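# Close a box end flap and seat its tabs

## Task

Fold the top flap of the upright end wall over and press until both of its tabs sit completely down in the box floor's slots. At the finish, that end wall and both long walls must stand upright, the corner flaps at that end must be tucked inward, and the box must rest on its base. The result only counts if it holds without the robot holding it.

## Robot and tools

Robot: two 6-joint arms with parallel grippers, named left_arm and right_arm. left_arm sits on the +y side. The names do not mean sides of an image. Base positions in the scene frame: left_arm at (+0.042, +0.229, 0) m, right_arm at (+0.033, -0.370, 0) m, each turned only slightly about z.

Scene frame: origin on the table top midway between the arms. +x points out over the table, +z points up. Each result prints, per arm, end_effector_position in metres and end_effector_quat_wxyz in this frame. That point lies between the finger pads, about 1 cm short of the fingertips. The fingers point along the gripper's +z axis and close along its y axis. The printed hand position can be a little wrong, more so at long reach.

execute_actions takes "actions", a list holding zero or one item, and an optional "pictures" boolean (pictures come by default).
- Empty list: no new command, just returns the state.
- Motion item: {"rows": [...], "steps": n}, with 1 to 15 rows and steps up to 15 (default 15). Each control step lasts 1/30 s and uses one row. If there are fewer rows than steps, the final row is reused.
- Wait item: {"steps": n} with no rows, n up to 300. It only lets time pass, counted from the previous result.
A refused call sends nothing to the robot.

Each row is one flat list of 14 numbers covering both arms, even when one arm stays still: first left_arm's waist, shoulder, elbow, wrist pitch, wrist yaw, wrist roll, opening, then right_arm's same seven. The six joint values are absolute target angles in radians, in the same form as the Joint positions line; they are not offsets. Stated ranges per arm: waist -2.618 to 3.054, shoulder 0.000 to 3.142, elbow 0.000 to 3.142, wrist pitch -1.571 to 1.571, wrist yaw -1.571 to 1.571, wrist roll -2.094 to 2.094. The true ends may differ by up to 0.036 rad either way. A call is refused if a target goes more than 0.036 rad beyond a stated end and also farther out than that joint's last reading. Targets beyond the true end are clipped to it, and the result may then say "joint sent to its limit" (possibly about an earlier, still-running action). No such line does not prove more travel is available.

The opening is an absolute value from -1 (closed) to +1 (fully open, pads 0.094 m apart). Away from the extremes, the fingers go to where grip_measured would read the commanded number. To hold something, command below grip_measured: about 0.03 below for a firm grip, less for a lighter one. Pad force tops out around 50 to 62 N, lower on very thin parts (under about 2 mm). Each gripper's reading may be off by about 1 mm.

Motion limits: each joint's target is kept within a fixed lead of its measured angle (rad): waist 0.202, shoulder 0.258, elbow 0.238, wrist pitch 0.573, wrist yaw and roll 0.522. If the targets would move a gripper more than 70 mm from where it is, all of that arm's targets are pulled back toward the measured angles. Far targets therefore take several actions. Between calls the arms keep heading for the last row sent, until they nearly stop or a step is held.

Result lines: the state line gives left_arm | right_arm poses. Joint positions and Joint velocities list per arm the six joints (rad, rad/s) then the pad gap (m, m/s). grip_measured is the finger opening on the command scale. "joint command not followed" means the clearance check altered or blocked some joint targets; the rest of the row still ran. HELD marks steps whose row was partly or wholly not sent. MOTOR HOT appears from 75 °C; OVER-TEMPERATURE FAULT means an arm was stopped (at 90 °C for 10 s; at 100 °C it goes limp and drops). Long holds under load heat motors.

zoom_image: {"camera": name, "region": [x0, y0, x1, y1]} in pixels of that camera's last full image, top-left origin, region at most 504 by 504. Cameras, all 504x504: cam_head_left, cam_head_right, cam_high, cam_low, cam_left_wrist, cam_right_wrist. Calibration (K, distortion, T_world_to_cam) is given per camera; fixed cameras may be off by a couple of degrees and several millimetres, and wrist cameras follow their arm's joint readings.

read_manual returns only licence text; it does not move anything.

finished_scene: {"scene": number of the current scene}. It ends the scene irreversibly and reports whether the goal was met; the next scene's task then appears.

Cautions: keep the box and everything else on the table. Do not let the arms collide or press hard on each other. Avoid dropping, slamming, slipping and very forceful pushing. Brief outside tugs on held parts or nudges to loose objects can happen. Let go and confirm the box stays in its finished state before ending the scene.

Each tool is called by a JSON object that holds its "name" and its "arguments".

## Session

{"name": "execute_actions", "arguments": {"actions": []}}

Scene clock: 0.00 s of 4500.00 s.
left_arm: end_effector_position=(+0.4282, +0.2471, +0.3928) grip_measured=-0.383 end_effector_quat_wxyz=(+0.692, -0.010, +0.722, +0.021) | right_arm: end_effector_position=(+0.4152, -0.3826, +0.4002) grip_measured=-0.390 end_effector_quat_wxyz=(+0.701, +0.010, +0.713, -0.019)
Joint positions: left_arm=[ 0.016  1.064  1.039 -0.016 -0.     0.017  0.029] | right_arm=[ 0.001  1.047  1.036 -0.007  0.011 -0.013  0.029]
Joint velocities: left_arm=[-0.007  0.007  0.007 -0.066  0.051 -0.007 -0.002] | right_arm=[-0.007 -0.012 -0.012  0.007 -0.007  0.007  0.001]
Motor temperatures (°C, as the motors report them): left_arm=[19 22 20 22 19 21] | right_arm=[20 21 20 18 20 20]

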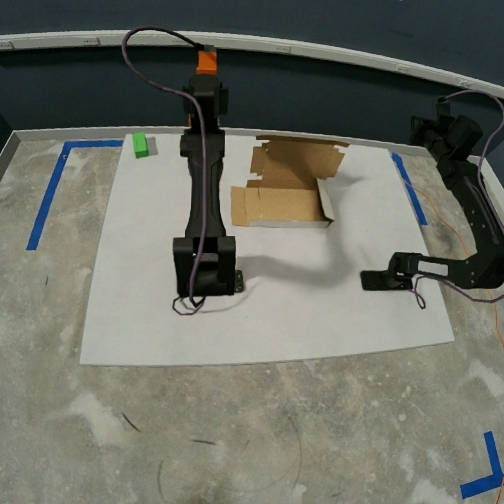

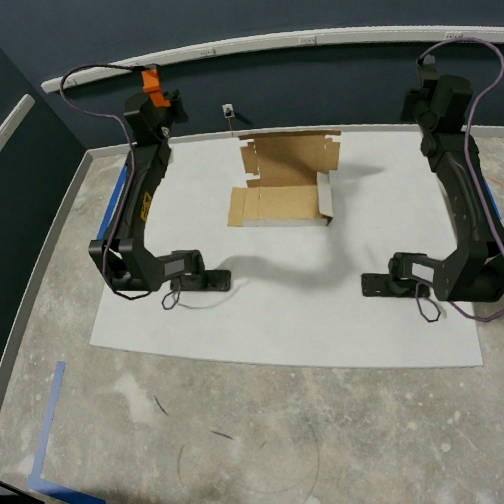

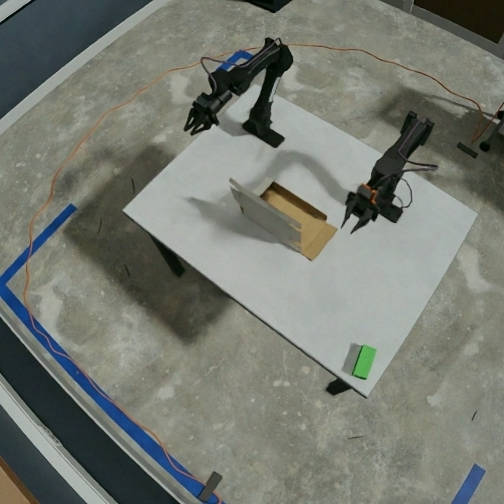

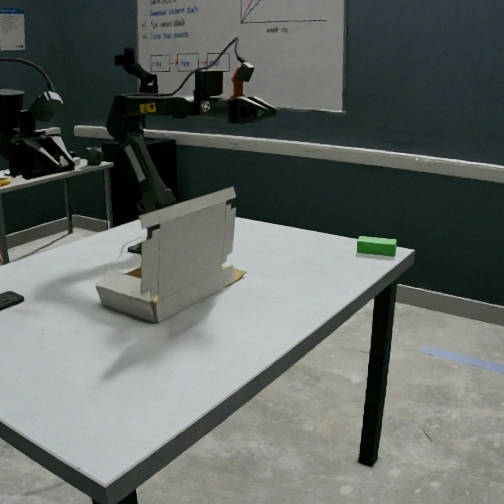

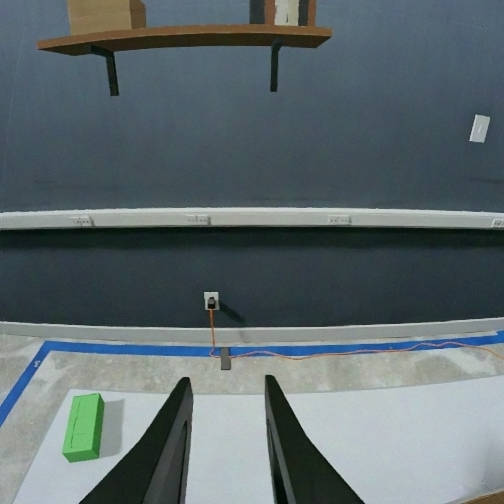

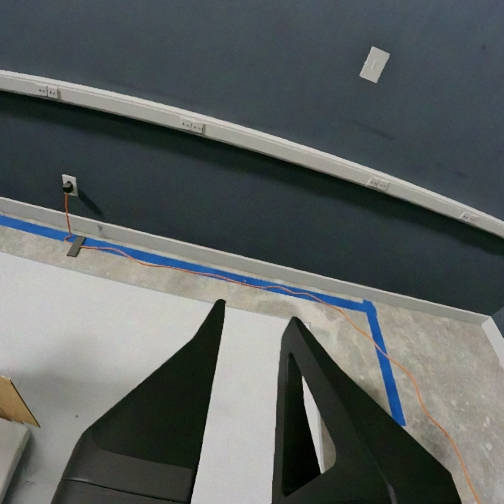

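{"name": "zoom_image", "arguments": {"camera": "cam_head_right", "region": [200, 110, 360, 250]}}

{"name": "zoom_image", "arguments": {"camera": "cam_high", "region": [210, 160, 350, 270]}}

{"name": "zoom_image", "arguments": {"camera": "cam_low", "region": [70, 170, 270, 340]}}

{"name": "zoom_image", "arguments": {"camera": "cam_head_left", "region": [210, 120, 370, 250]}}

Region (200, 110, 360, 250) of cam_head_right's 504x504 image, scaled by 3.150, with more detail than that image has; it fills the top 441 rows of this view, and the rest is white.

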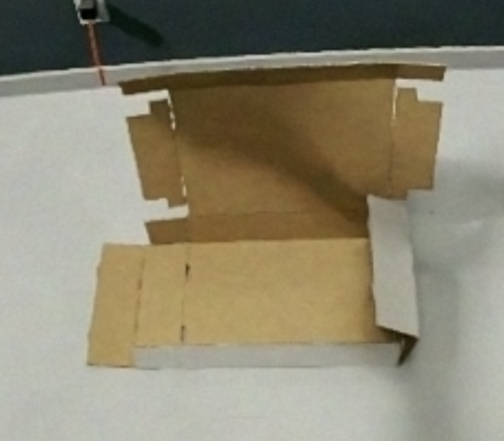

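Region (210, 160, 350, 270) of cam_high's 504x504 image, scaled by 3.600, with more detail than that image has; it fills the top 396 rows of this view, and the rest is white.

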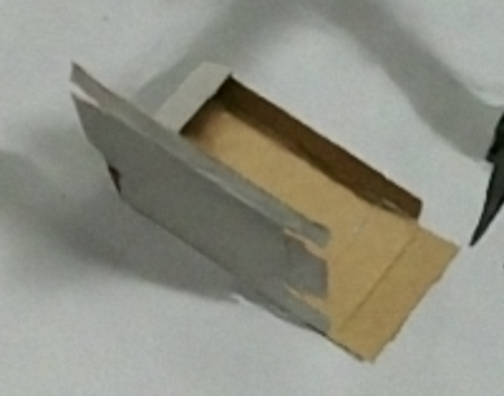

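Region (70, 170, 270, 340) of cam_low's 504x504 image, scaled by 2.520, with more detail than that image has; it fills the top 428 rows of this view, and the rest is white.

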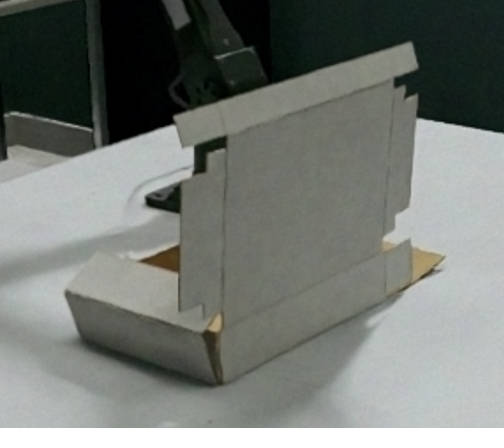

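Region (210, 120, 370, 250) of cam_head_left's 504x504 image, scaled by 3.150, with more detail than that image has; it fills the top 410 rows of this view, and the rest is white.

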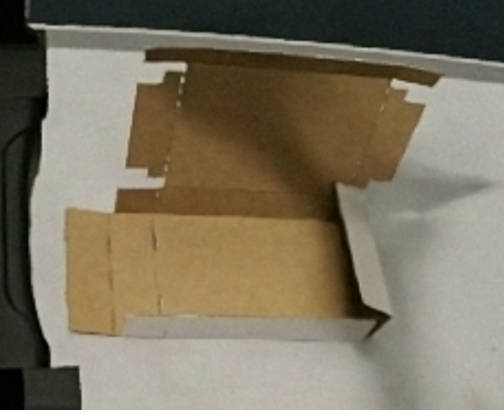

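{"name": "execute_actions", "arguments": {"actions": [{"rows":[[0.016,1.064,1.039,-0.016,0,0.017,-0.38,0.636,1.918,1.605,-1.258,0,0.6,0.6]],"steps":15}], "pictures": false}}

{"name": "execute_actions", "arguments": {"actions": [{"steps":60}]}}

Scene clock: 43.13 s of 4500.00 s.
left_arm: end_effector_position=(+0.4282, +0.2471, +0.3935) grip_measured=-0.382 end_effector_quat_wxyz=(+0.693, -0.010, +0.721, +0.021) | right_arm: end_effector_position=(+0.4275, -0.1444, +0.1963) grip_measured=+0.598 end_effector_quat_wxyz=(+0.266, -0.008, +0.953, +0.143)
Joint positions: left_arm=[ 0.016  1.064  1.039 -0.014 -0.     0.017  0.029] | right_arm=[ 0.553  1.721  1.559 -0.795  0.01   0.501  0.075]
Joint velocities: left_arm=[ 0.012 -0.007  0.007  0.022  0.037  0.037  0.   ] | right_arm=[ 0.608  1.062  0.159 -1.355 -0.066  0.286  0.001]
Motor temperatures (°C, as the motors report them): left_arm=[19 23 23 29 19 21] | right_arm=[20 22 24 25 20 20]
Steps of this call (steps 1 to 90: nothing new was sent; then 39.63 s passed at rest; steps 91 to 105: all 15 steps of this action). Readings (joint positions):
91: left_arm=[0.016 1.064 1.039 -0.016 -0.000 0.017] | right_arm=[0.019 1.063 1.061 -0.059 0.021 0.036]
92: left_arm=[0.016 1.064 1.039 -0.016 -0.000 0.017] | right_arm=[0.057 1.100 1.113 -0.133 0.024 0.103]
94: left_arm=[0.016 1.064 1.039 -0.015 -0.000 0.017] | right_arm=[0.150 1.202 1.219 -0.261 0.022 0.221]
98: left_arm=[0.016 1.064 1.039 -0.014 -0.000 0.017] | right_arm=[0.329 1.431 1.415 -0.524 0.018 0.379]
105: the state above

Scene clock: 45.13 s of 4500.00 s.
left_arm: end_effector_position=(+0.4282, +0.2471, +0.3935) grip_measured=-0.382 end_effector_quat_wxyz=(+0.693, -0.010, +0.721, +0.021) | right_arm: end_effector_position=(+0.3221, -0.1671, +0.0820) grip_measured=+0.598 end_effector_quat_wxyz=(-0.023, -0.007, +1.000, -0.015)
Joint positions: left_arm=[ 0.016  1.064  1.039 -0.014 -0.     0.017  0.029] | right_arm=[ 0.64   1.946  1.57  -1.25  -0.001  0.594  0.075]
Joint velocities: left_arm=[-0.007 -0.002 -0.007 -0.037 -0.007 -0.051  0.001] | right_arm=[-0.012  0.017 -0.007  0.022  0.022  0.037 -0.   ]
Motor temperatures (°C, as the motors report them): left_arm=[19 23 23 29 19 21] | right_arm=[20 22 24 25 20 20]
Steps of this call (steps 1 to 45: the robot went on to your last target; steps 46 to 60: nothing new was sent). Readings (joint positions):
1: left_arm=[0.016 1.064 1.039 -0.014 -0.000 0.017] | right_arm=[0.574 1.760 1.564 -0.844 0.009 0.512]
2: left_arm=[0.016 1.064 1.039 -0.014 -0.000 0.017] | right_arm=[0.592 1.802 1.567 -0.901 0.008 0.524]
4: left_arm=[0.016 1.064 1.039 -0.014 -0.000 0.017] | right_arm=[0.623 1.886 1.570 -1.018 0.004 0.549]
8: left_arm=[0.016 1.064 1.039 -0.014 -0.000 0.017] | right_arm=[0.642 1.968 1.570 -1.163 -0.001 0.575]
60: the state above
All arms were judged still, so your last target was given up. Only a new action makes them travel on or press farther. Fingers that are still opening or closing keep moving.
camera_calibration (this result's frames):
cam_left_wrist: T_world_to_cam=[[-0.00988737, -0.999896, -0.0104624, 0.247738], [-0.513773, 0.0140561, -0.857811, 0.609261], [0.857869, -0.0031062, -0.513859, -0.0621429], [0, 0, 0, 1]] pos_world=[0.368782, 0.238956, 0.49329]
cam_right_wrist: T_world_to_cam=[[0.297074, -0.954756, -0.013713, -0.250965], [-0.768358, -0.247553, 0.590206, 0.194935], [-0.566897, -0.164798, -0.807136, 0.33167], [0, 0, 0, 1]] pos_world=[0.412358, -0.136695, 0.149209]

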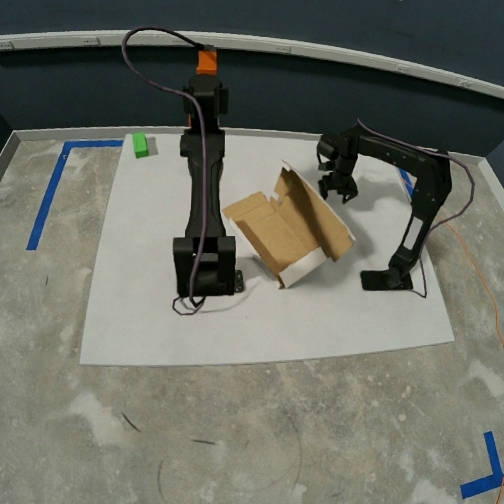

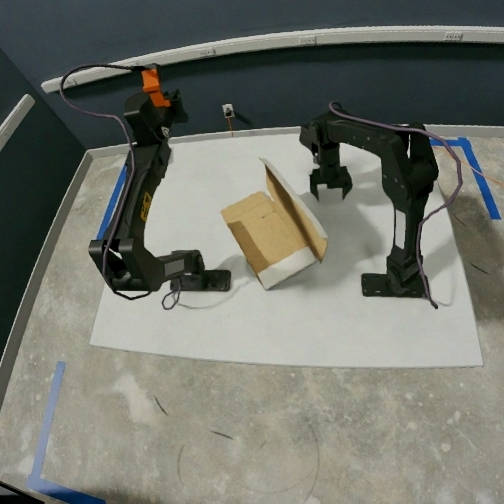

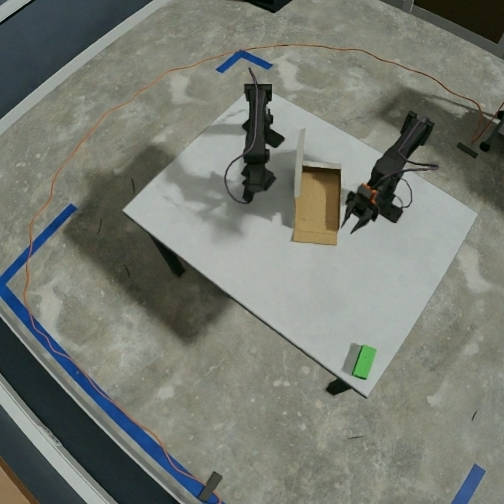

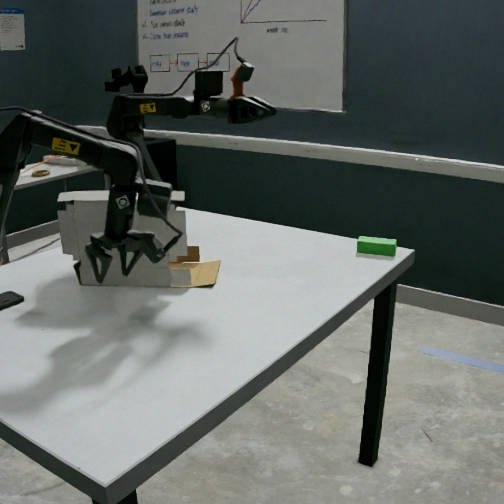

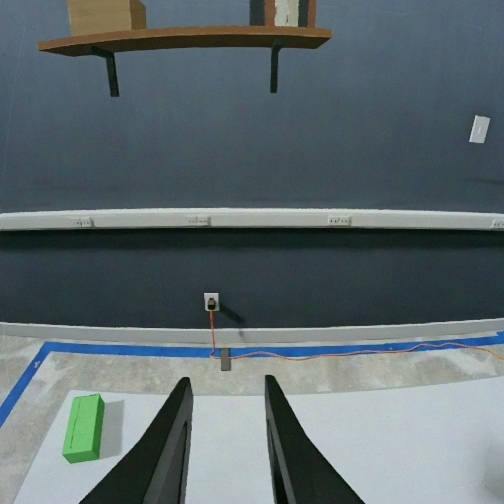

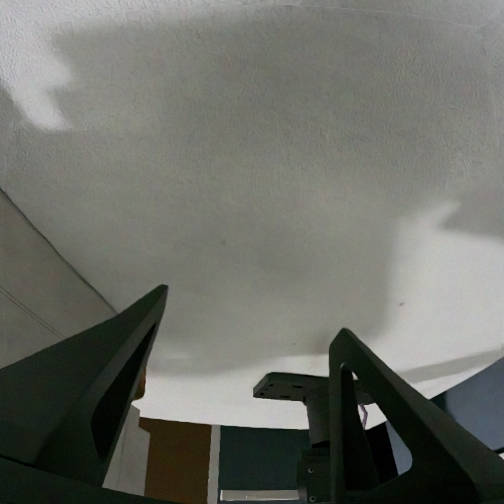

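Oops, swept the box. Re-localise.

{"name": "zoom_image", "arguments": {"camera": "cam_head_right", "region": [200, 150, 360, 310]}}

{"name": "zoom_image", "arguments": {"camera": "cam_head_left", "region": [210, 150, 370, 310]}}

Region (200, 150, 360, 310) of cam_head_right's 504x504 image, scaled by 3.150, with more detail than that image has.

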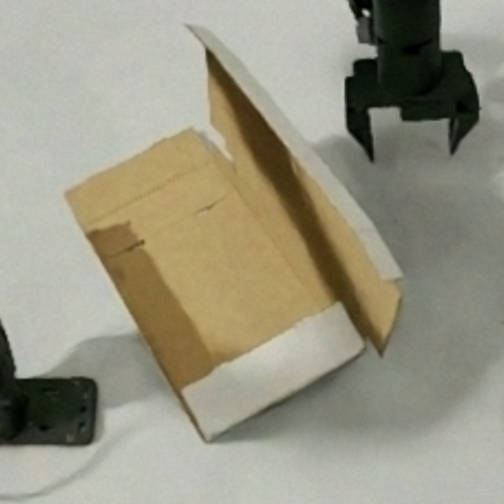

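Region (210, 150, 370, 310) of cam_head_left's 504x504 image, scaled by 3.150, with more detail than that image has.

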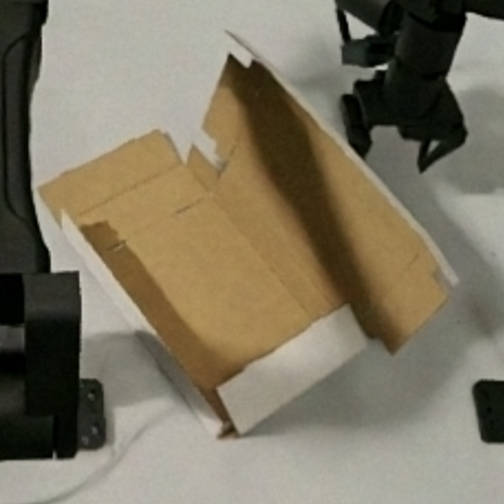

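{"name": "execute_actions", "arguments": {"actions": [{"rows":[[-1.508,1.2,1.1,-1.2,0,-0.43,0.6,0.3,1.3,1.3,-1.25,0,0.6,0.6]],"steps":15}], "pictures": false}}

{"name": "execute_actions", "arguments": {"actions": [{"steps":50}], "pictures": false}}

{"name": "execute_actions", "arguments": {"actions": [{"rows":[[-1.508,1.57,1.23,-1.21,0,-0.43,0.6,0.3,1.3,1.3,-1.25,0,0.6,0.6]],"steps":15}], "pictures": false}}

{"name": "execute_actions", "arguments": {"actions": [{"steps":30}]}}

Scene clock: 67.47 s of 4500.00 s.
left_arm: end_effector_position=(+0.3016, +0.0587, +0.1882) grip_measured=+0.598 end_effector_quat_wxyz=(+0.261, +0.106, +0.951, -0.132) | right_arm: end_effector_position=(+0.2946, -0.2998, +0.2089) grip_measured=+0.598 end_effector_quat_wxyz=(+0.165, +0.164, +0.970, +0.073)
Joint positions: left_arm=[-0.614  1.189  1.071 -0.86  -0.005 -0.364  0.075] | right_arm=[ 0.293  1.264  1.308 -1.252  0.005  0.596  0.075]
Joint velocities: left_arm=[-1.78   0.002 -0.007 -1.78  -0.007 -0.374 -0.   ] | right_arm=[-0.002  0.164 -0.002 -0.081 -0.081 -0.037  0.001]
Motor temperatures (°C, as the motors report them): left_arm=[19 23 23 31 19 21] | right_arm=[20 26 24 22 20 20]
Steps of this call (steps 1 to 90: nothing new was sent; then 18.83 s passed at rest; steps 91 to 105: all 15 steps of this action). Readings (joint positions):
91: left_arm=[0.003 1.070 1.045 -0.041 -0.007 -0.018] | right_arm=[0.627 1.926 1.542 -1.228 -0.008 0.594]
92: left_arm=[-0.027 1.080 1.058 -0.086 -0.011 -0.063] | right_arm=[0.601 1.886 1.483 -1.207 -0.015 0.594]
94: left_arm=[-0.103 1.109 1.070 -0.177 -0.010 -0.137] | right_arm=[0.504 1.791 1.384 -1.219 -0.015 0.594]
98: left_arm=[-0.266 1.162 1.071 -0.404 -0.009 -0.249] | right_arm=[0.305 1.558 1.311 -1.231 0.001 0.595]
105: the state above

Scene clock: 69.13 s of 4500.00 s.
left_arm: end_effector_position=(+0.0629, -0.0099, +0.1554) grip_measured=+0.598 end_effector_quat_wxyz=(+0.077, +0.500, +0.855, -0.115) | right_arm: end_effector_position=(+0.2970, -0.2991, +0.2007) grip_measured=+0.598 end_effector_quat_wxyz=(+0.150, +0.165, +0.973, +0.066)
Joint positions: left_arm=[-1.509  1.189  1.071 -1.174  0.008 -0.424  0.075] | right_arm=[ 0.293  1.296  1.308 -1.253  0.005  0.596  0.075]
Joint velocities: left_arm=[-0.007  0.002  0.007 -0.066 -0.007 -0.022 -0.001] | right_arm=[-0.017  0.007 -0.002  0.037 -0.022 -0.037  0.001]
Motor temperatures (°C, as the motors report them): left_arm=[19 23 23 31 19 21] | right_arm=[20 26 24 22 20 20]
Steps of this call (steps 1 to 45: the robot went on to your last target; steps 46 to 50: nothing new was sent). Readings (joint positions):
1: left_arm=[-0.681 1.189 1.071 -0.919 -0.006 -0.376] | right_arm=[0.293 1.271 1.308 -1.253 0.005 0.596]
2: left_arm=[-0.754 1.189 1.071 -0.971 -0.004 -0.386] | right_arm=[0.293 1.279 1.308 -1.253 0.005 0.596]
4: left_arm=[-0.901 1.189 1.071 -1.046 -0.001 -0.400] | right_arm=[0.293 1.291 1.308 -1.253 0.005 0.596]
8: left_arm=[-1.194 1.189 1.071 -1.116 0.001 -0.415] | right_arm=[0.293 1.296 1.308 -1.253 0.005 0.596]
50: the state above
All arms were judged still, so your last target was given up. Only a new action makes them travel on or press farther. Fingers that are still opening or closing keep moving.

Scene clock: 69.63 s of 4500.00 s.
left_arm: end_effector_position=(+0.0666, -0.0499, +0.1038) grip_measured=+0.598 end_effector_quat_wxyz=(+0.004, +0.504, +0.864, -0.011) | right_arm: end_effector_position=(+0.2970, -0.2991, +0.2007) grip_measured=+0.598 end_effector_quat_wxyz=(+0.150, +0.165, +0.973, +0.066)
Joint positions: left_arm=[-1.509  1.588  1.226 -1.187  0.007 -0.425  0.075] | right_arm=[ 0.293  1.296  1.308 -1.253  0.005  0.596  0.075]
Joint velocities: left_arm=[-0.017 -0.002  0.007 -0.007  0.066  0.007  0.   ] | right_arm=[-0.007  0.002 -0.007 -0.022 -0.081 -0.095  0.001]
Motor temperatures (°C, as the motors report them): left_arm=[19 23 23 31 19 21] | right_arm=[20 26 24 22 20 20]
Steps of this call (steps 1 to 15: all 15 steps of this action). Readings (joint positions):
1: left_arm=[-1.509 1.218 1.095 -1.200 0.008 -0.424] | right_arm=[0.293 1.296 1.308 -1.253 0.005 0.596]
2: left_arm=[-1.509 1.281 1.147 -1.229 0.007 -0.425] | right_arm=[0.293 1.296 1.308 -1.253 0.005 0.596]
4: left_arm=[-1.509 1.430 1.221 -1.206 0.007 -0.425] | right_arm=[0.293 1.296 1.308 -1.253 0.005 0.596]
8: left_arm=[-1.509 1.593 1.227 -1.177 0.007 -0.425] | right_arm=[0.293 1.296 1.308 -1.253 0.005 0.596]
15: the state above

Scene clock: 70.63 s of 4500.00 s.
left_arm: end_effector_position=(+0.0665, -0.0495, +0.1037) grip_measured=+0.598 end_effector_quat_wxyz=(+0.003, +0.504, +0.864, -0.011) | right_arm: end_effector_position=(+0.2970, -0.2991, +0.2007) grip_measured=+0.598 end_effector_quat_wxyz=(+0.150, +0.165, +0.973, +0.066)
Joint positions: left_arm=[-1.509  1.588  1.226 -1.189  0.007 -0.425  0.075] | right_arm=[ 0.293  1.296  1.308 -1.253  0.005  0.596  0.075]
Joint velocities: left_arm=[-0.012 -0.027 -0.012  0.007  0.081 -0.007 -0.   ] | right_arm=[-0.007 -0.012 -0.002 -0.081 -0.007 -0.051 -0.   ]
Motor temperatures (°C, as the motors report them): left_arm=[19 23 23 31 19 21] | right_arm=[20 25 24 22 20 20]
Steps of this call (steps 1 to 15: the robot went on to your last target; steps 16 to 30: nothing new was sent). Readings (joint positions):
1: left_arm=[-1.509 1.588 1.226 -1.188 0.007 -0.425] | right_arm=[0.293 1.296 1.308 -1.253 0.005 0.596]
2: left_arm=[-1.509 1.588 1.226 -1.188 0.007 -0.425] | right_arm=[0.293 1.296 1.308 -1.253 0.005 0.596]
4: left_arm=[-1.509 1.588 1.226 -1.188 0.007 -0.425] | right_arm=[0.293 1.296 1.308 -1.253 0.005 0.596]
8: left_arm=[-1.509 1.588 1.226 -1.189 0.007 -0.425] | right_arm=[0.293 1.296 1.308 -1.253 0.005 0.596]
30: the state above
All arms were judged still, so your last target was given up. Only a new action makes them travel on or press farther. Fingers that are still opening or closing keep moving.
camera_calibration (this result's frames):
cam_left_wrist: T_world_to_cam=[[-0.866865, -0.493809, 0.0685484, 0.0184508], [-0.41033, 0.784795, 0.464463, 0.0731618], [-0.283152, 0.374499, -0.882935, 0.231202], [0, 0, 0, 1]] pos_world=[0.11148, -0.134891, 0.168891]
cam_right_wrist: T_world_to_cam=[[-0.0230393, -0.992328, -0.121471, -0.262473], [-0.966736, -0.00884567, 0.255622, 0.270351], [-0.254735, 0.12332, -0.959115, 0.415467], [0, 0, 0, 1]] pos_world=[0.361145, -0.309304, 0.297491]

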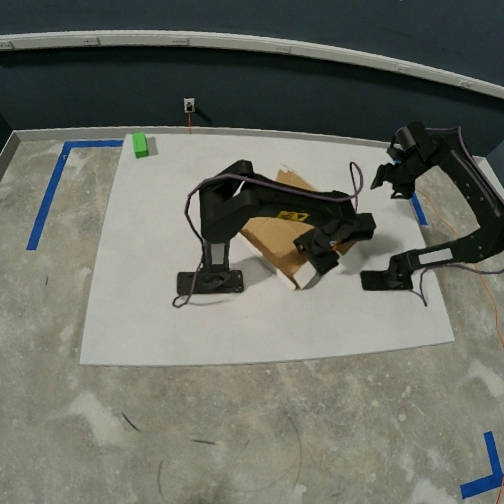

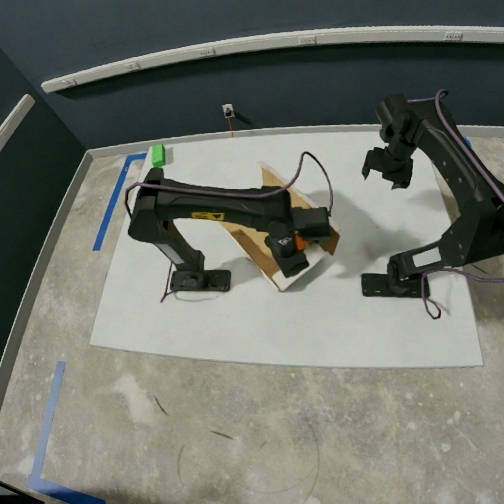

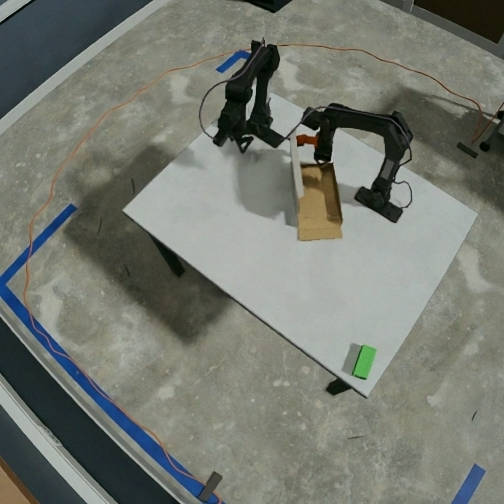

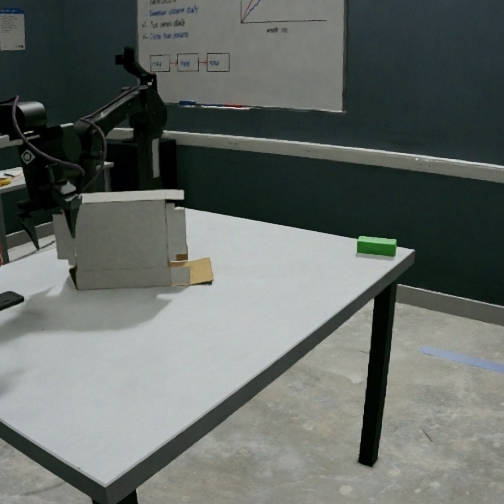

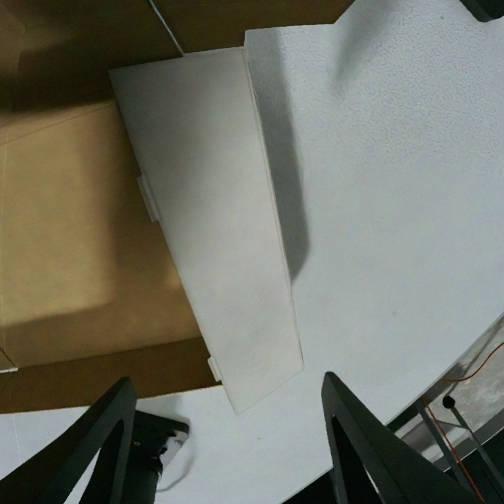

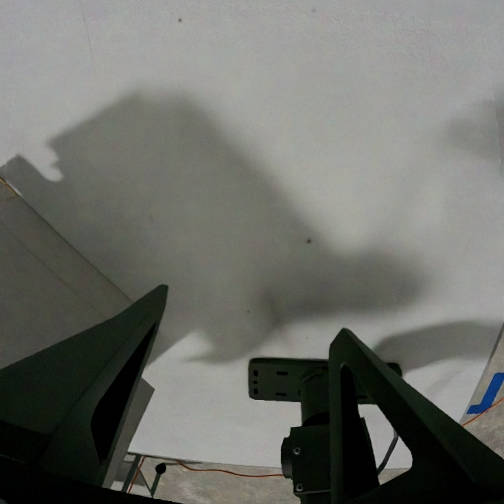

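{"name": "execute_actions", "arguments": {"actions": [{"rows":[[-1.575,1.63,1.29,-1.21,0,-0.49,0.6,0.3,1.3,1.3,-1.25,0,0.6,0.6]],"steps":15}], "pictures": false}}

{"name": "execute_actions", "arguments": {"actions": [{"rows":[[-1.575,1.66,1.235,-1.13,0,-0.49,0.6,0.3,1.3,1.3,-1.25,0,0.6,0.6],[-1.575,1.66,1.235,-1.13,0,-0.49,0.6,0.3,1.3,1.3,-1.25,0,0.6,0.6],[-1.575,1.66,1.235,-1.13,0,-0.49,0.6,0.3,1.3,1.3,-1.25,0,0.6,0.6],[-1.575,1.66,1.235,-1.13,0,-0.49,0.6,0.3,1.3,1.3,-1.25,0,0.6,0.6],[-1.575,1.66,1.235,-1.13,0,-0.49,0.6,0.3,1.3,1.3,-1.25,0,0.6,0.6],[-1.575,1.69,1.18,-1.045,0,-0.49,0.6,0.3,1.3,1.3,-1.25,0,0.6,0.6],[-1.575,1.69,1.18,-1.045,0,-0.49,0.6,0.3,1.3,1.3,-1.25,0,0.6,0.6],[-1.575,1.69,1.18,-1.045,0,-0.49,0.6,0.3,1.3,1.3,-1.25,0,0.6,0.6],[-1.575,1.69,1.18,-1.045,0,-0.49,0.6,0.3,1.3,1.3,-1.25,0,0.6,0.6],[-1.575,1.69,1.18,-1.045,0,-0.49,0.6,0.3,1.3,1.3,-1.25,0,0.6,0.6],[-1.575,1.72,1.125,-0.96,0,-0.49,0.6,0.3,1.3,1.3,-1.25,0,0.6,0.6]],"steps":15}]}}

Scene clock: 91.27 s of 4500.00 s.
left_arm: end_effector_position=(+0.0497, -0.0586, +0.1073) grip_measured=+0.598 end_effector_quat_wxyz=(+0.005, +0.507, +0.862, -0.011) | right_arm: end_effector_position=(+0.2970, -0.2991, +0.2007) grip_measured=+0.598 end_effector_quat_wxyz=(+0.150, +0.165, +0.973, +0.066)
Joint positions: left_arm=[-1.573  1.613  1.266 -1.2    0.003 -0.482  0.075] | right_arm=[ 0.293  1.296  1.308 -1.253  0.005  0.596  0.075]
Joint velocities: left_arm=[-0.007  0.002 -0.002  0.066  0.007 -0.066 -0.001] | right_arm=[-0.002 -0.007 -0.002  0.022  0.007 -0.022  0.   ]
Motor temperatures (°C, as the motors report them): left_arm=[19 24 23 27 19 21] | right_arm=[20 23 23 22 20 20]
Steps of this call (steps 1 to 90: nothing new was sent; then 17.13 s passed at rest; steps 91 to 105: all 15 steps of this action). Readings (joint positions):
91: left_arm=[-1.514 1.591 1.232 -1.194 0.004 -0.434] | right_arm=[0.293 1.296 1.308 -1.253 0.005 0.596]
92: left_arm=[-1.527 1.599 1.244 -1.200 0.002 -0.444] | right_arm=[0.293 1.296 1.308 -1.253 0.005 0.596]
94: left_arm=[-1.557 1.610 1.262 -1.200 0.002 -0.458] | right_arm=[0.293 1.296 1.308 -1.253 0.005 0.596]
98: left_arm=[-1.573 1.613 1.266 -1.200 0.003 -0.473] | right_arm=[0.293 1.296 1.308 -1.253 0.005 0.596]
105: the state above

Scene clock: 91.77 s of 4500.00 s.
left_arm: end_effector_position=(+0.0498, -0.0637, +0.0519) grip_measured=+0.598 end_effector_quat_wxyz=(-0.003, +0.506, +0.862, +0.002) | right_arm: end_effector_position=(+0.2970, -0.2991, +0.2007) grip_measured=+0.598 end_effector_quat_wxyz=(+0.150, +0.165, +0.973, +0.066)
Joint positions: left_arm=[-1.573  1.707  1.144 -1.016  0.003 -0.484  0.075] | right_arm=[ 0.293  1.296  1.308 -1.253  0.005  0.596  0.075]
Joint velocities: left_arm=[-0.007  0.154 -0.183  0.227  0.037 -0.022 -0.   ] | right_arm=[-0.002 -0.002 -0.002 -0.037  0.022  0.022 -0.   ]
Motor temperatures (°C, as the motors report them): left_arm=[19 24 23 27 19 21] | right_arm=[20 23 23 22 20 20]
Steps of this call (steps 1 to 15: all 15 steps of this action). Readings (joint positions):
1: left_arm=[-1.573 1.615 1.266 -1.196 0.003 -0.482] | right_arm=[0.293 1.296 1.308 -1.253 0.005 0.596]
2: left_arm=[-1.573 1.620 1.266 -1.187 0.003 -0.482] | right_arm=[0.293 1.296 1.308 -1.253 0.005 0.596]
4: left_arm=[-1.573 1.635 1.266 -1.169 0.003 -0.483] | right_arm=[0.293 1.296 1.308 -1.253 0.005 0.596]
8: left_arm=[-1.573 1.656 1.223 -1.108 0.003 -0.483] | right_arm=[0.293 1.296 1.308 -1.253 0.005 0.596]
15: the state above
camera_calibration (this result's frames):
cam_left_wrist: T_world_to_cam=[[-0.869631, -0.490915, 0.0523818, 0.0016127], [-0.407408, 0.773506, 0.485498, 0.0995908], [-0.278856, 0.400863, -0.872667, 0.186972], [0, 0, 0, 1]] pos_world=[0.0941146, -0.151192, 0.114729]
cam_right_wrist: T_world_to_cam=[[-0.0230393, -0.992328, -0.121471, -0.262473], [-0.966736, -0.00884567, 0.255622, 0.270351], [-0.254735, 0.12332, -0.959115, 0.415467], [0, 0, 0, 1]] pos_world=[0.361145, -0.309304, 0.297491]

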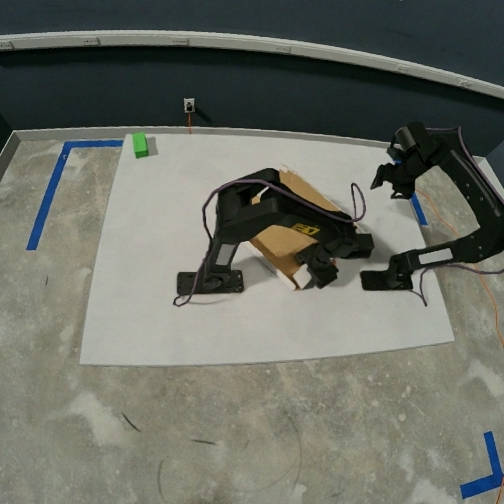

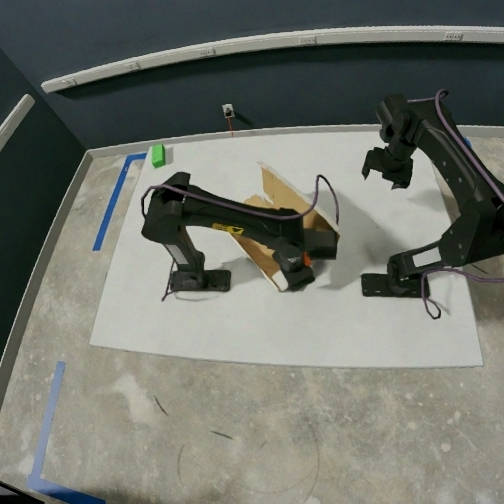

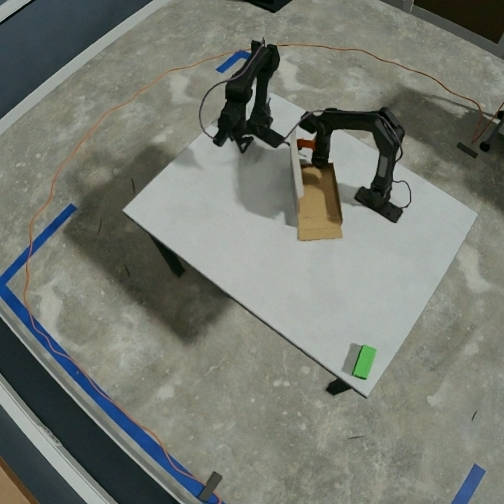

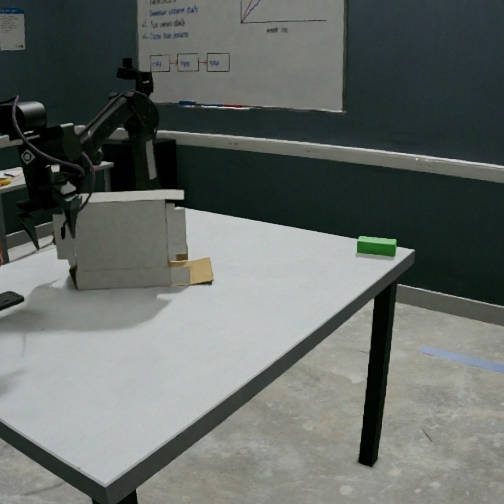

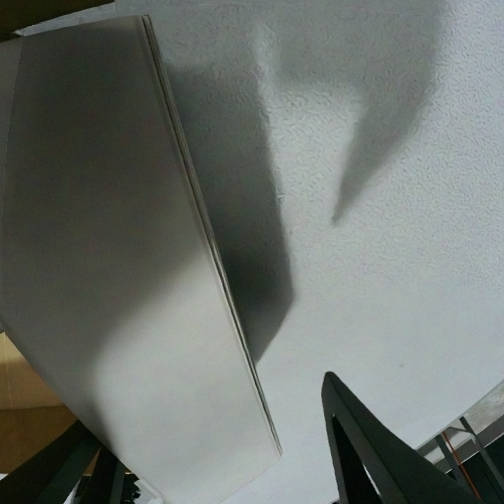

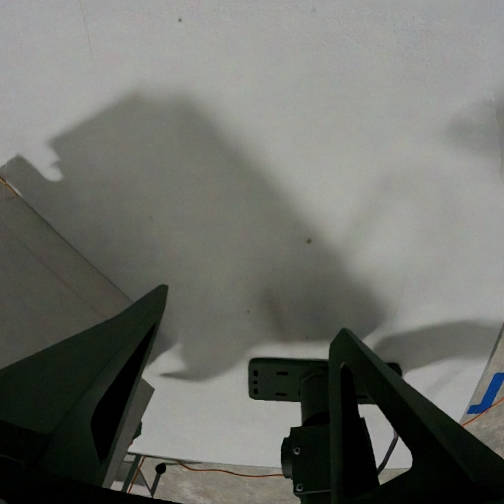

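{"name": "execute_actions", "arguments": {"actions": [{"rows":[[-1.575,1.63,1.31,-1.21,0,-0.49,0.6,0.3,1.3,1.3,-1.25,0,0.6,0.6]],"steps":15}], "pictures": false}}

{"name": "execute_actions", "arguments": {"actions": [{"rows":[[-1.572,1.78,1.46,-1.23,0,-0.49,0.6,0.3,1.3,1.3,-1.25,0,0.6,0.6]],"steps":15}]}}

Scene clock: 100.77 s of 4500.00 s.
left_arm: end_effector_position=(+0.0501, -0.0743, +0.1148) grip_measured=+0.598 end_effector_quat_wxyz=(+0.018, +0.506, +0.862, -0.032) | right_arm: end_effector_position=(+0.2970, -0.2991, +0.2007) grip_measured=+0.598 end_effector_quat_wxyz=(+0.150, +0.165, +0.973, +0.066)
Joint positions: left_arm=[-1.573  1.624  1.306 -1.179  0.003 -0.484  0.075] | right_arm=[ 0.293  1.296  1.308 -1.253  0.005  0.596  0.075]
Joint velocities: left_arm=[-0.027  0.017  0.002 -0.066 -0.007 -0.022  0.   ] | right_arm=[-0.007  0.007 -0.017 -0.051 -0.007  0.007 -0.   ]
Motor temperatures (°C, as the motors report them): left_arm=[19 24 23 27 19 21] | right_arm=[20 23 23 21 20 20]
Steps of this call (steps 1 to 30: the robot went on to your last target; steps 31 to 90: nothing new was sent; then 5.50 s passed at rest; steps 91 to 105: all 15 steps of this action). Readings (joint positions):
91: left_arm=[-1.573 1.709 1.159 -1.007 0.003 -0.484] | right_arm=[0.293 1.296 1.308 -1.253 0.005 0.596]
92: left_arm=[-1.573 1.706 1.192 -1.058 0.003 -0.484] | right_arm=[0.293 1.296 1.308 -1.253 0.005 0.596]
94: left_arm=[-1.573 1.674 1.257 -1.106 0.003 -0.484] | right_arm=[0.293 1.296 1.308 -1.253 0.005 0.596]
98: left_arm=[-1.573 1.625 1.306 -1.137 0.003 -0.484] | right_arm=[0.293 1.296 1.308 -1.253 0.005 0.596]
105: the state above

Scene clock: 101.27 s of 4500.00 s.
left_arm: end_effector_position=(+0.0508, -0.1017, +0.1045) grip_measured=+0.598 end_effector_quat_wxyz=(+0.006, +0.506, +0.863, -0.012) | right_arm: end_effector_position=(+0.2970, -0.2991, +0.2007) grip_measured=+0.598 end_effector_quat_wxyz=(+0.150, +0.165, +0.973, +0.066)
Joint positions: left_arm=[-1.573  1.776  1.439 -1.208  0.003 -0.485  0.075] | right_arm=[ 0.293  1.296  1.308 -1.253  0.005  0.596  0.075]
Joint velocities: left_arm=[ 0.002 -0.012 -0.022 -0.066 -0.066 -0.022  0.   ] | right_arm=[ 0.022 -0.002 -0.007 -0.051 -0.022  0.007 -0.001]
Motor temperatures (°C, as the motors report them): left_arm=[19 25 23 27 19 21] | right_arm=[20 23 23 21 20 20]
Steps of this call (steps 1 to 15: all 15 steps of this action). Readings (joint positions):
1: left_arm=[-1.573 1.642 1.328 -1.203 0.003 -0.484] | right_arm=[0.293 1.296 1.308 -1.253 0.005 0.596]
2: left_arm=[-1.573 1.677 1.373 -1.227 0.003 -0.485] | right_arm=[0.293 1.296 1.308 -1.253 0.005 0.596]
4: left_arm=[-1.573 1.739 1.431 -1.212 0.003 -0.485] | right_arm=[0.293 1.296 1.308 -1.253 0.005 0.596]
8: left_arm=[-1.573 1.776 1.439 -1.207 0.003 -0.485] | right_arm=[0.293 1.296 1.308 -1.253 0.005 0.596]
15: the state above
camera_calibration (this result's frames):
cam_left_wrist: T_world_to_cam=[[-0.86912, -0.489914, 0.0679244, -0.0204999], [-0.408697, 0.788711, 0.459241, 0.108205], [-0.278561, 0.371375, -0.885711, 0.246714], [0, 0, 0, 1]] pos_world=[0.0951313, -0.187009, 0.170218]
cam_right_wrist: T_world_to_cam=[[-0.0230393, -0.992328, -0.121471, -0.262473], [-0.966736, -0.00884567, 0.255622, 0.270351], [-0.254735, 0.12332, -0.959115, 0.415467], [0, 0, 0, 1]] pos_world=[0.361145, -0.309304, 0.297491]

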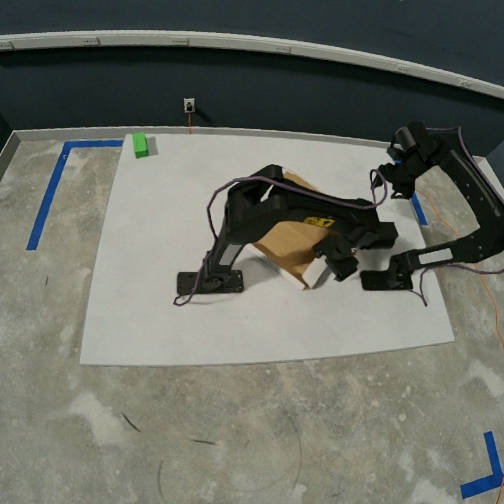

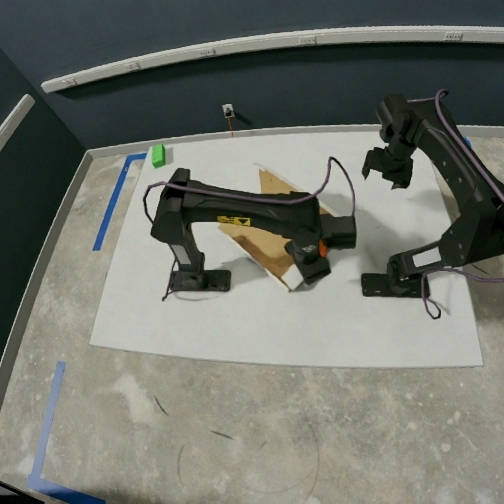

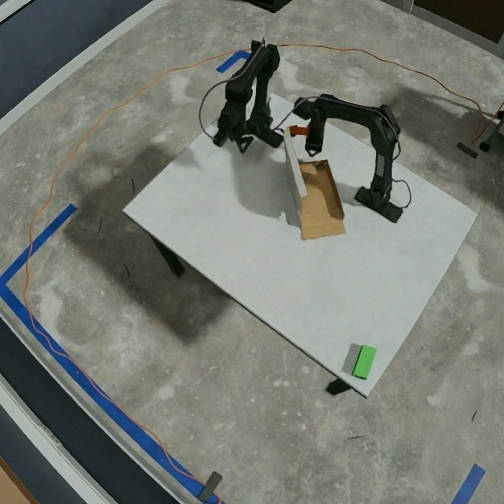

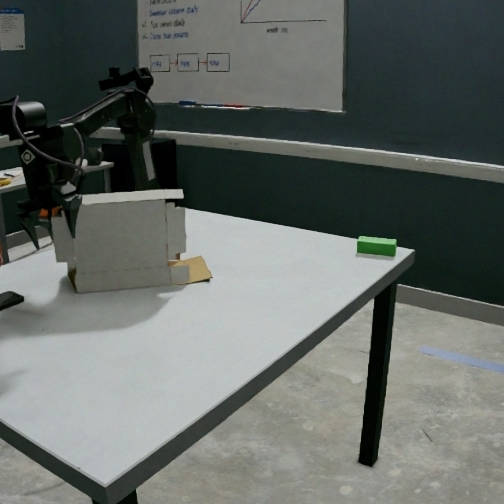

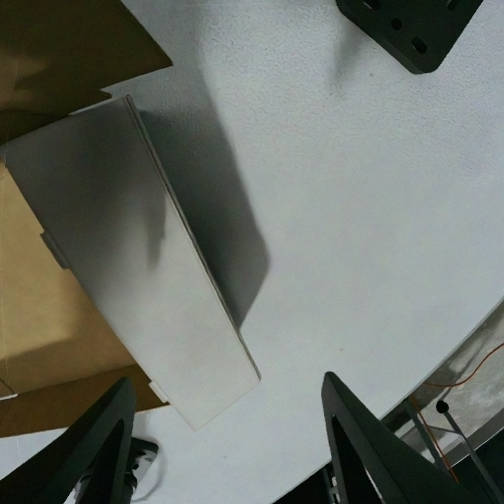

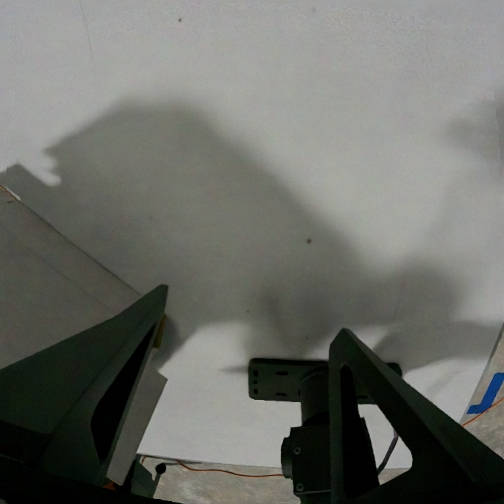

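{"name": "execute_actions", "arguments": {"actions": [{"rows":[[-1.572,1.78,1.46,-1.23,0,2.09,0.6,0.3,1.3,1.3,-1.25,0,0.6,0.6]],"steps":15}], "pictures": false}}

{"name": "execute_actions", "arguments": {"actions": [{"steps":50}]}}

Scene clock: 119.80 s of 4500.00 s.
left_arm: end_effector_position=(+0.0508, -0.1014, +0.1045) grip_measured=+0.599 end_effector_quat_wxyz=(+0.012, +0.950, +0.312, -0.005) | right_arm: end_effector_position=(+0.2970, -0.2991, +0.2007) grip_measured=+0.598 end_effector_quat_wxyz=(+0.150, +0.165, +0.973, +0.066)
Joint positions: left_arm=[-1.573  1.776  1.439 -1.21   0.002  0.963  0.075] | right_arm=[ 0.293  1.296  1.308 -1.253  0.005  0.596  0.075]
Joint velocities: left_arm=[ 0.017 -0.017  0.012 -0.066 -0.095  2.821  0.001] | right_arm=[ 0.002 -0.022  0.002 -0.066 -0.051 -0.037 -0.   ]
Motor temperatures (°C, as the motors report them): left_arm=[19 25 24 26 19 21] | right_arm=[20 23 23 21 20 20]
Steps of this call (steps 1 to 15: the robot went on to your last target; steps 16 to 90: nothing new was sent; then 15.03 s passed at rest; steps 91 to 105: all 15 steps of this action). Readings (joint positions):
91: left_arm=[-1.573 1.776 1.439 -1.210 0.002 -0.412] | right_arm=[0.293 1.296 1.308 -1.253 0.005 0.596]
92: left_arm=[-1.573 1.776 1.439 -1.210 0.002 -0.313] | right_arm=[0.293 1.296 1.308 -1.253 0.005 0.596]
94: left_arm=[-1.573 1.776 1.439 -1.210 0.002 -0.117] | right_arm=[0.293 1.296 1.308 -1.253 0.005 0.596]
98: left_arm=[-1.573 1.776 1.439 -1.210 0.002 0.276] | right_arm=[0.293 1.296 1.308 -1.253 0.005 0.596]
105: the state above

Scene clock: 121.47 s of 4500.00 s.
left_arm: end_effector_position=(+0.0510, -0.1014, +0.1045) grip_measured=+0.599 end_effector_quat_wxyz=(+0.012, +0.970, -0.241, +0.002) | right_arm: end_effector_position=(+0.2970, -0.2991, +0.2007) grip_measured=+0.598 end_effector_quat_wxyz=(+0.150, +0.165, +0.973, +0.066)
Joint positions: left_arm=[-1.573  1.776  1.439 -1.21   0.002  2.084  0.075] | right_arm=[ 0.293  1.296  1.308 -1.253  0.005  0.596  0.075]
Joint velocities: left_arm=[ 0.007 -0.022  0.002  0.022  0.007  0.007 -0.   ] | right_arm=[ 0.002 -0.017  0.002  0.051 -0.066 -0.037  0.001]
Motor temperatures (°C, as the motors report them): left_arm=[19 25 24 26 19 21] | right_arm=[20 23 23 21 20 20]
Steps of this call (steps 1 to 45: the robot went on to your last target; steps 46 to 50: nothing new was sent). Readings (joint positions):
1: left_arm=[-1.573 1.776 1.439 -1.210 0.002 1.061] | right_arm=[0.293 1.296 1.308 -1.253 0.005 0.596]
2: left_arm=[-1.573 1.776 1.439 -1.210 0.002 1.159] | right_arm=[0.293 1.296 1.308 -1.253 0.005 0.596]
4: left_arm=[-1.573 1.776 1.439 -1.210 0.002 1.355] | right_arm=[0.293 1.296 1.308 -1.253 0.005 0.596]
8: left_arm=[-1.573 1.776 1.439 -1.210 0.002 1.736] | right_arm=[0.293 1.296 1.308 -1.253 0.005 0.596]
50: the state above
All arms were judged still, so your last target was given up. Only a new action makes them travel on or press farther. Fingers that are still opening or closing keep moving.
camera_calibration (this result's frames):
cam_left_wrist: T_world_to_cam=[[0.464215, 0.885193, 0.0306366, 0.0552477], [0.765687, -0.41845, 0.488491, -0.0772978], [0.445229, -0.203307, -0.872031, 0.150044], [0, 0, 0, 1]] pos_world=[-0.0332649, -0.0507451, 0.16691]
cam_right_wrist: T_world_to_cam=[[-0.0230393, -0.992328, -0.121471, -0.262473], [-0.966736, -0.00884567, 0.255622, 0.270351], [-0.254735, 0.12332, -0.959115, 0.415467], [0, 0, 0, 1]] pos_world=[0.361145, -0.309304, 0.297491]

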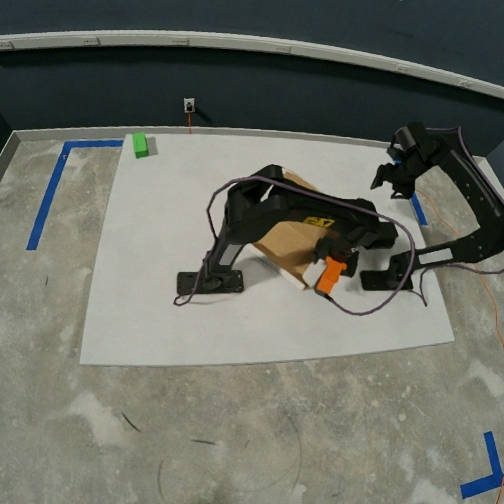

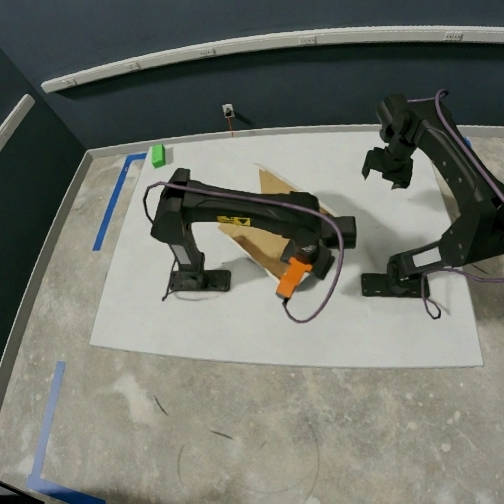

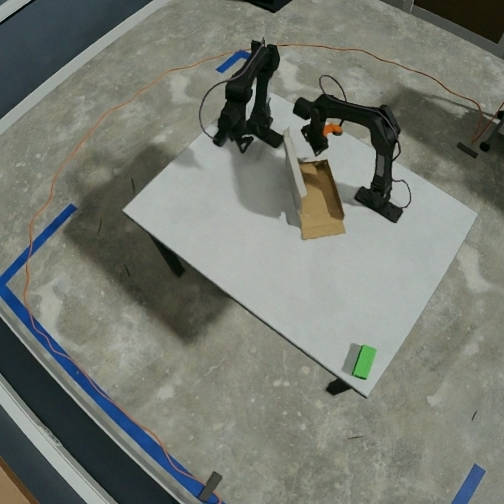

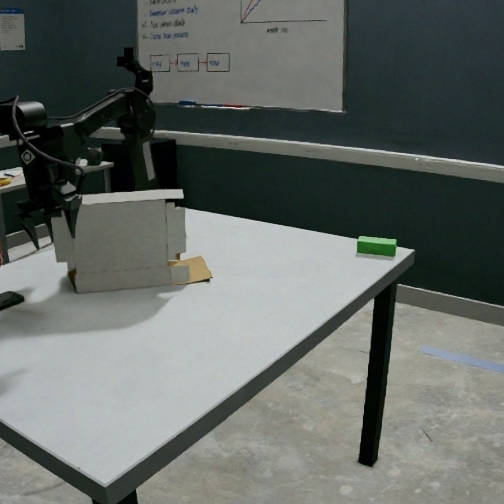

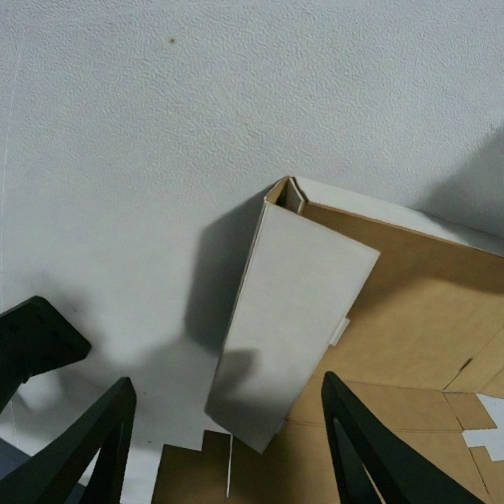

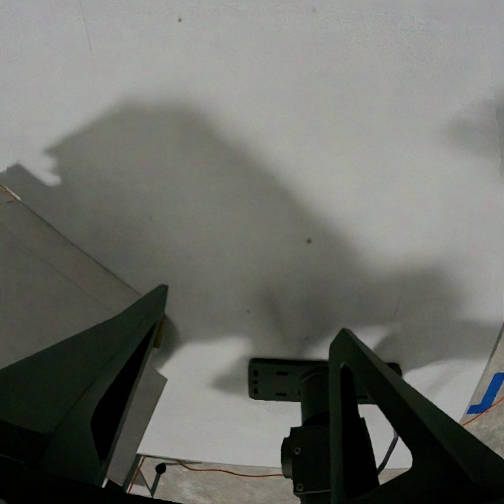

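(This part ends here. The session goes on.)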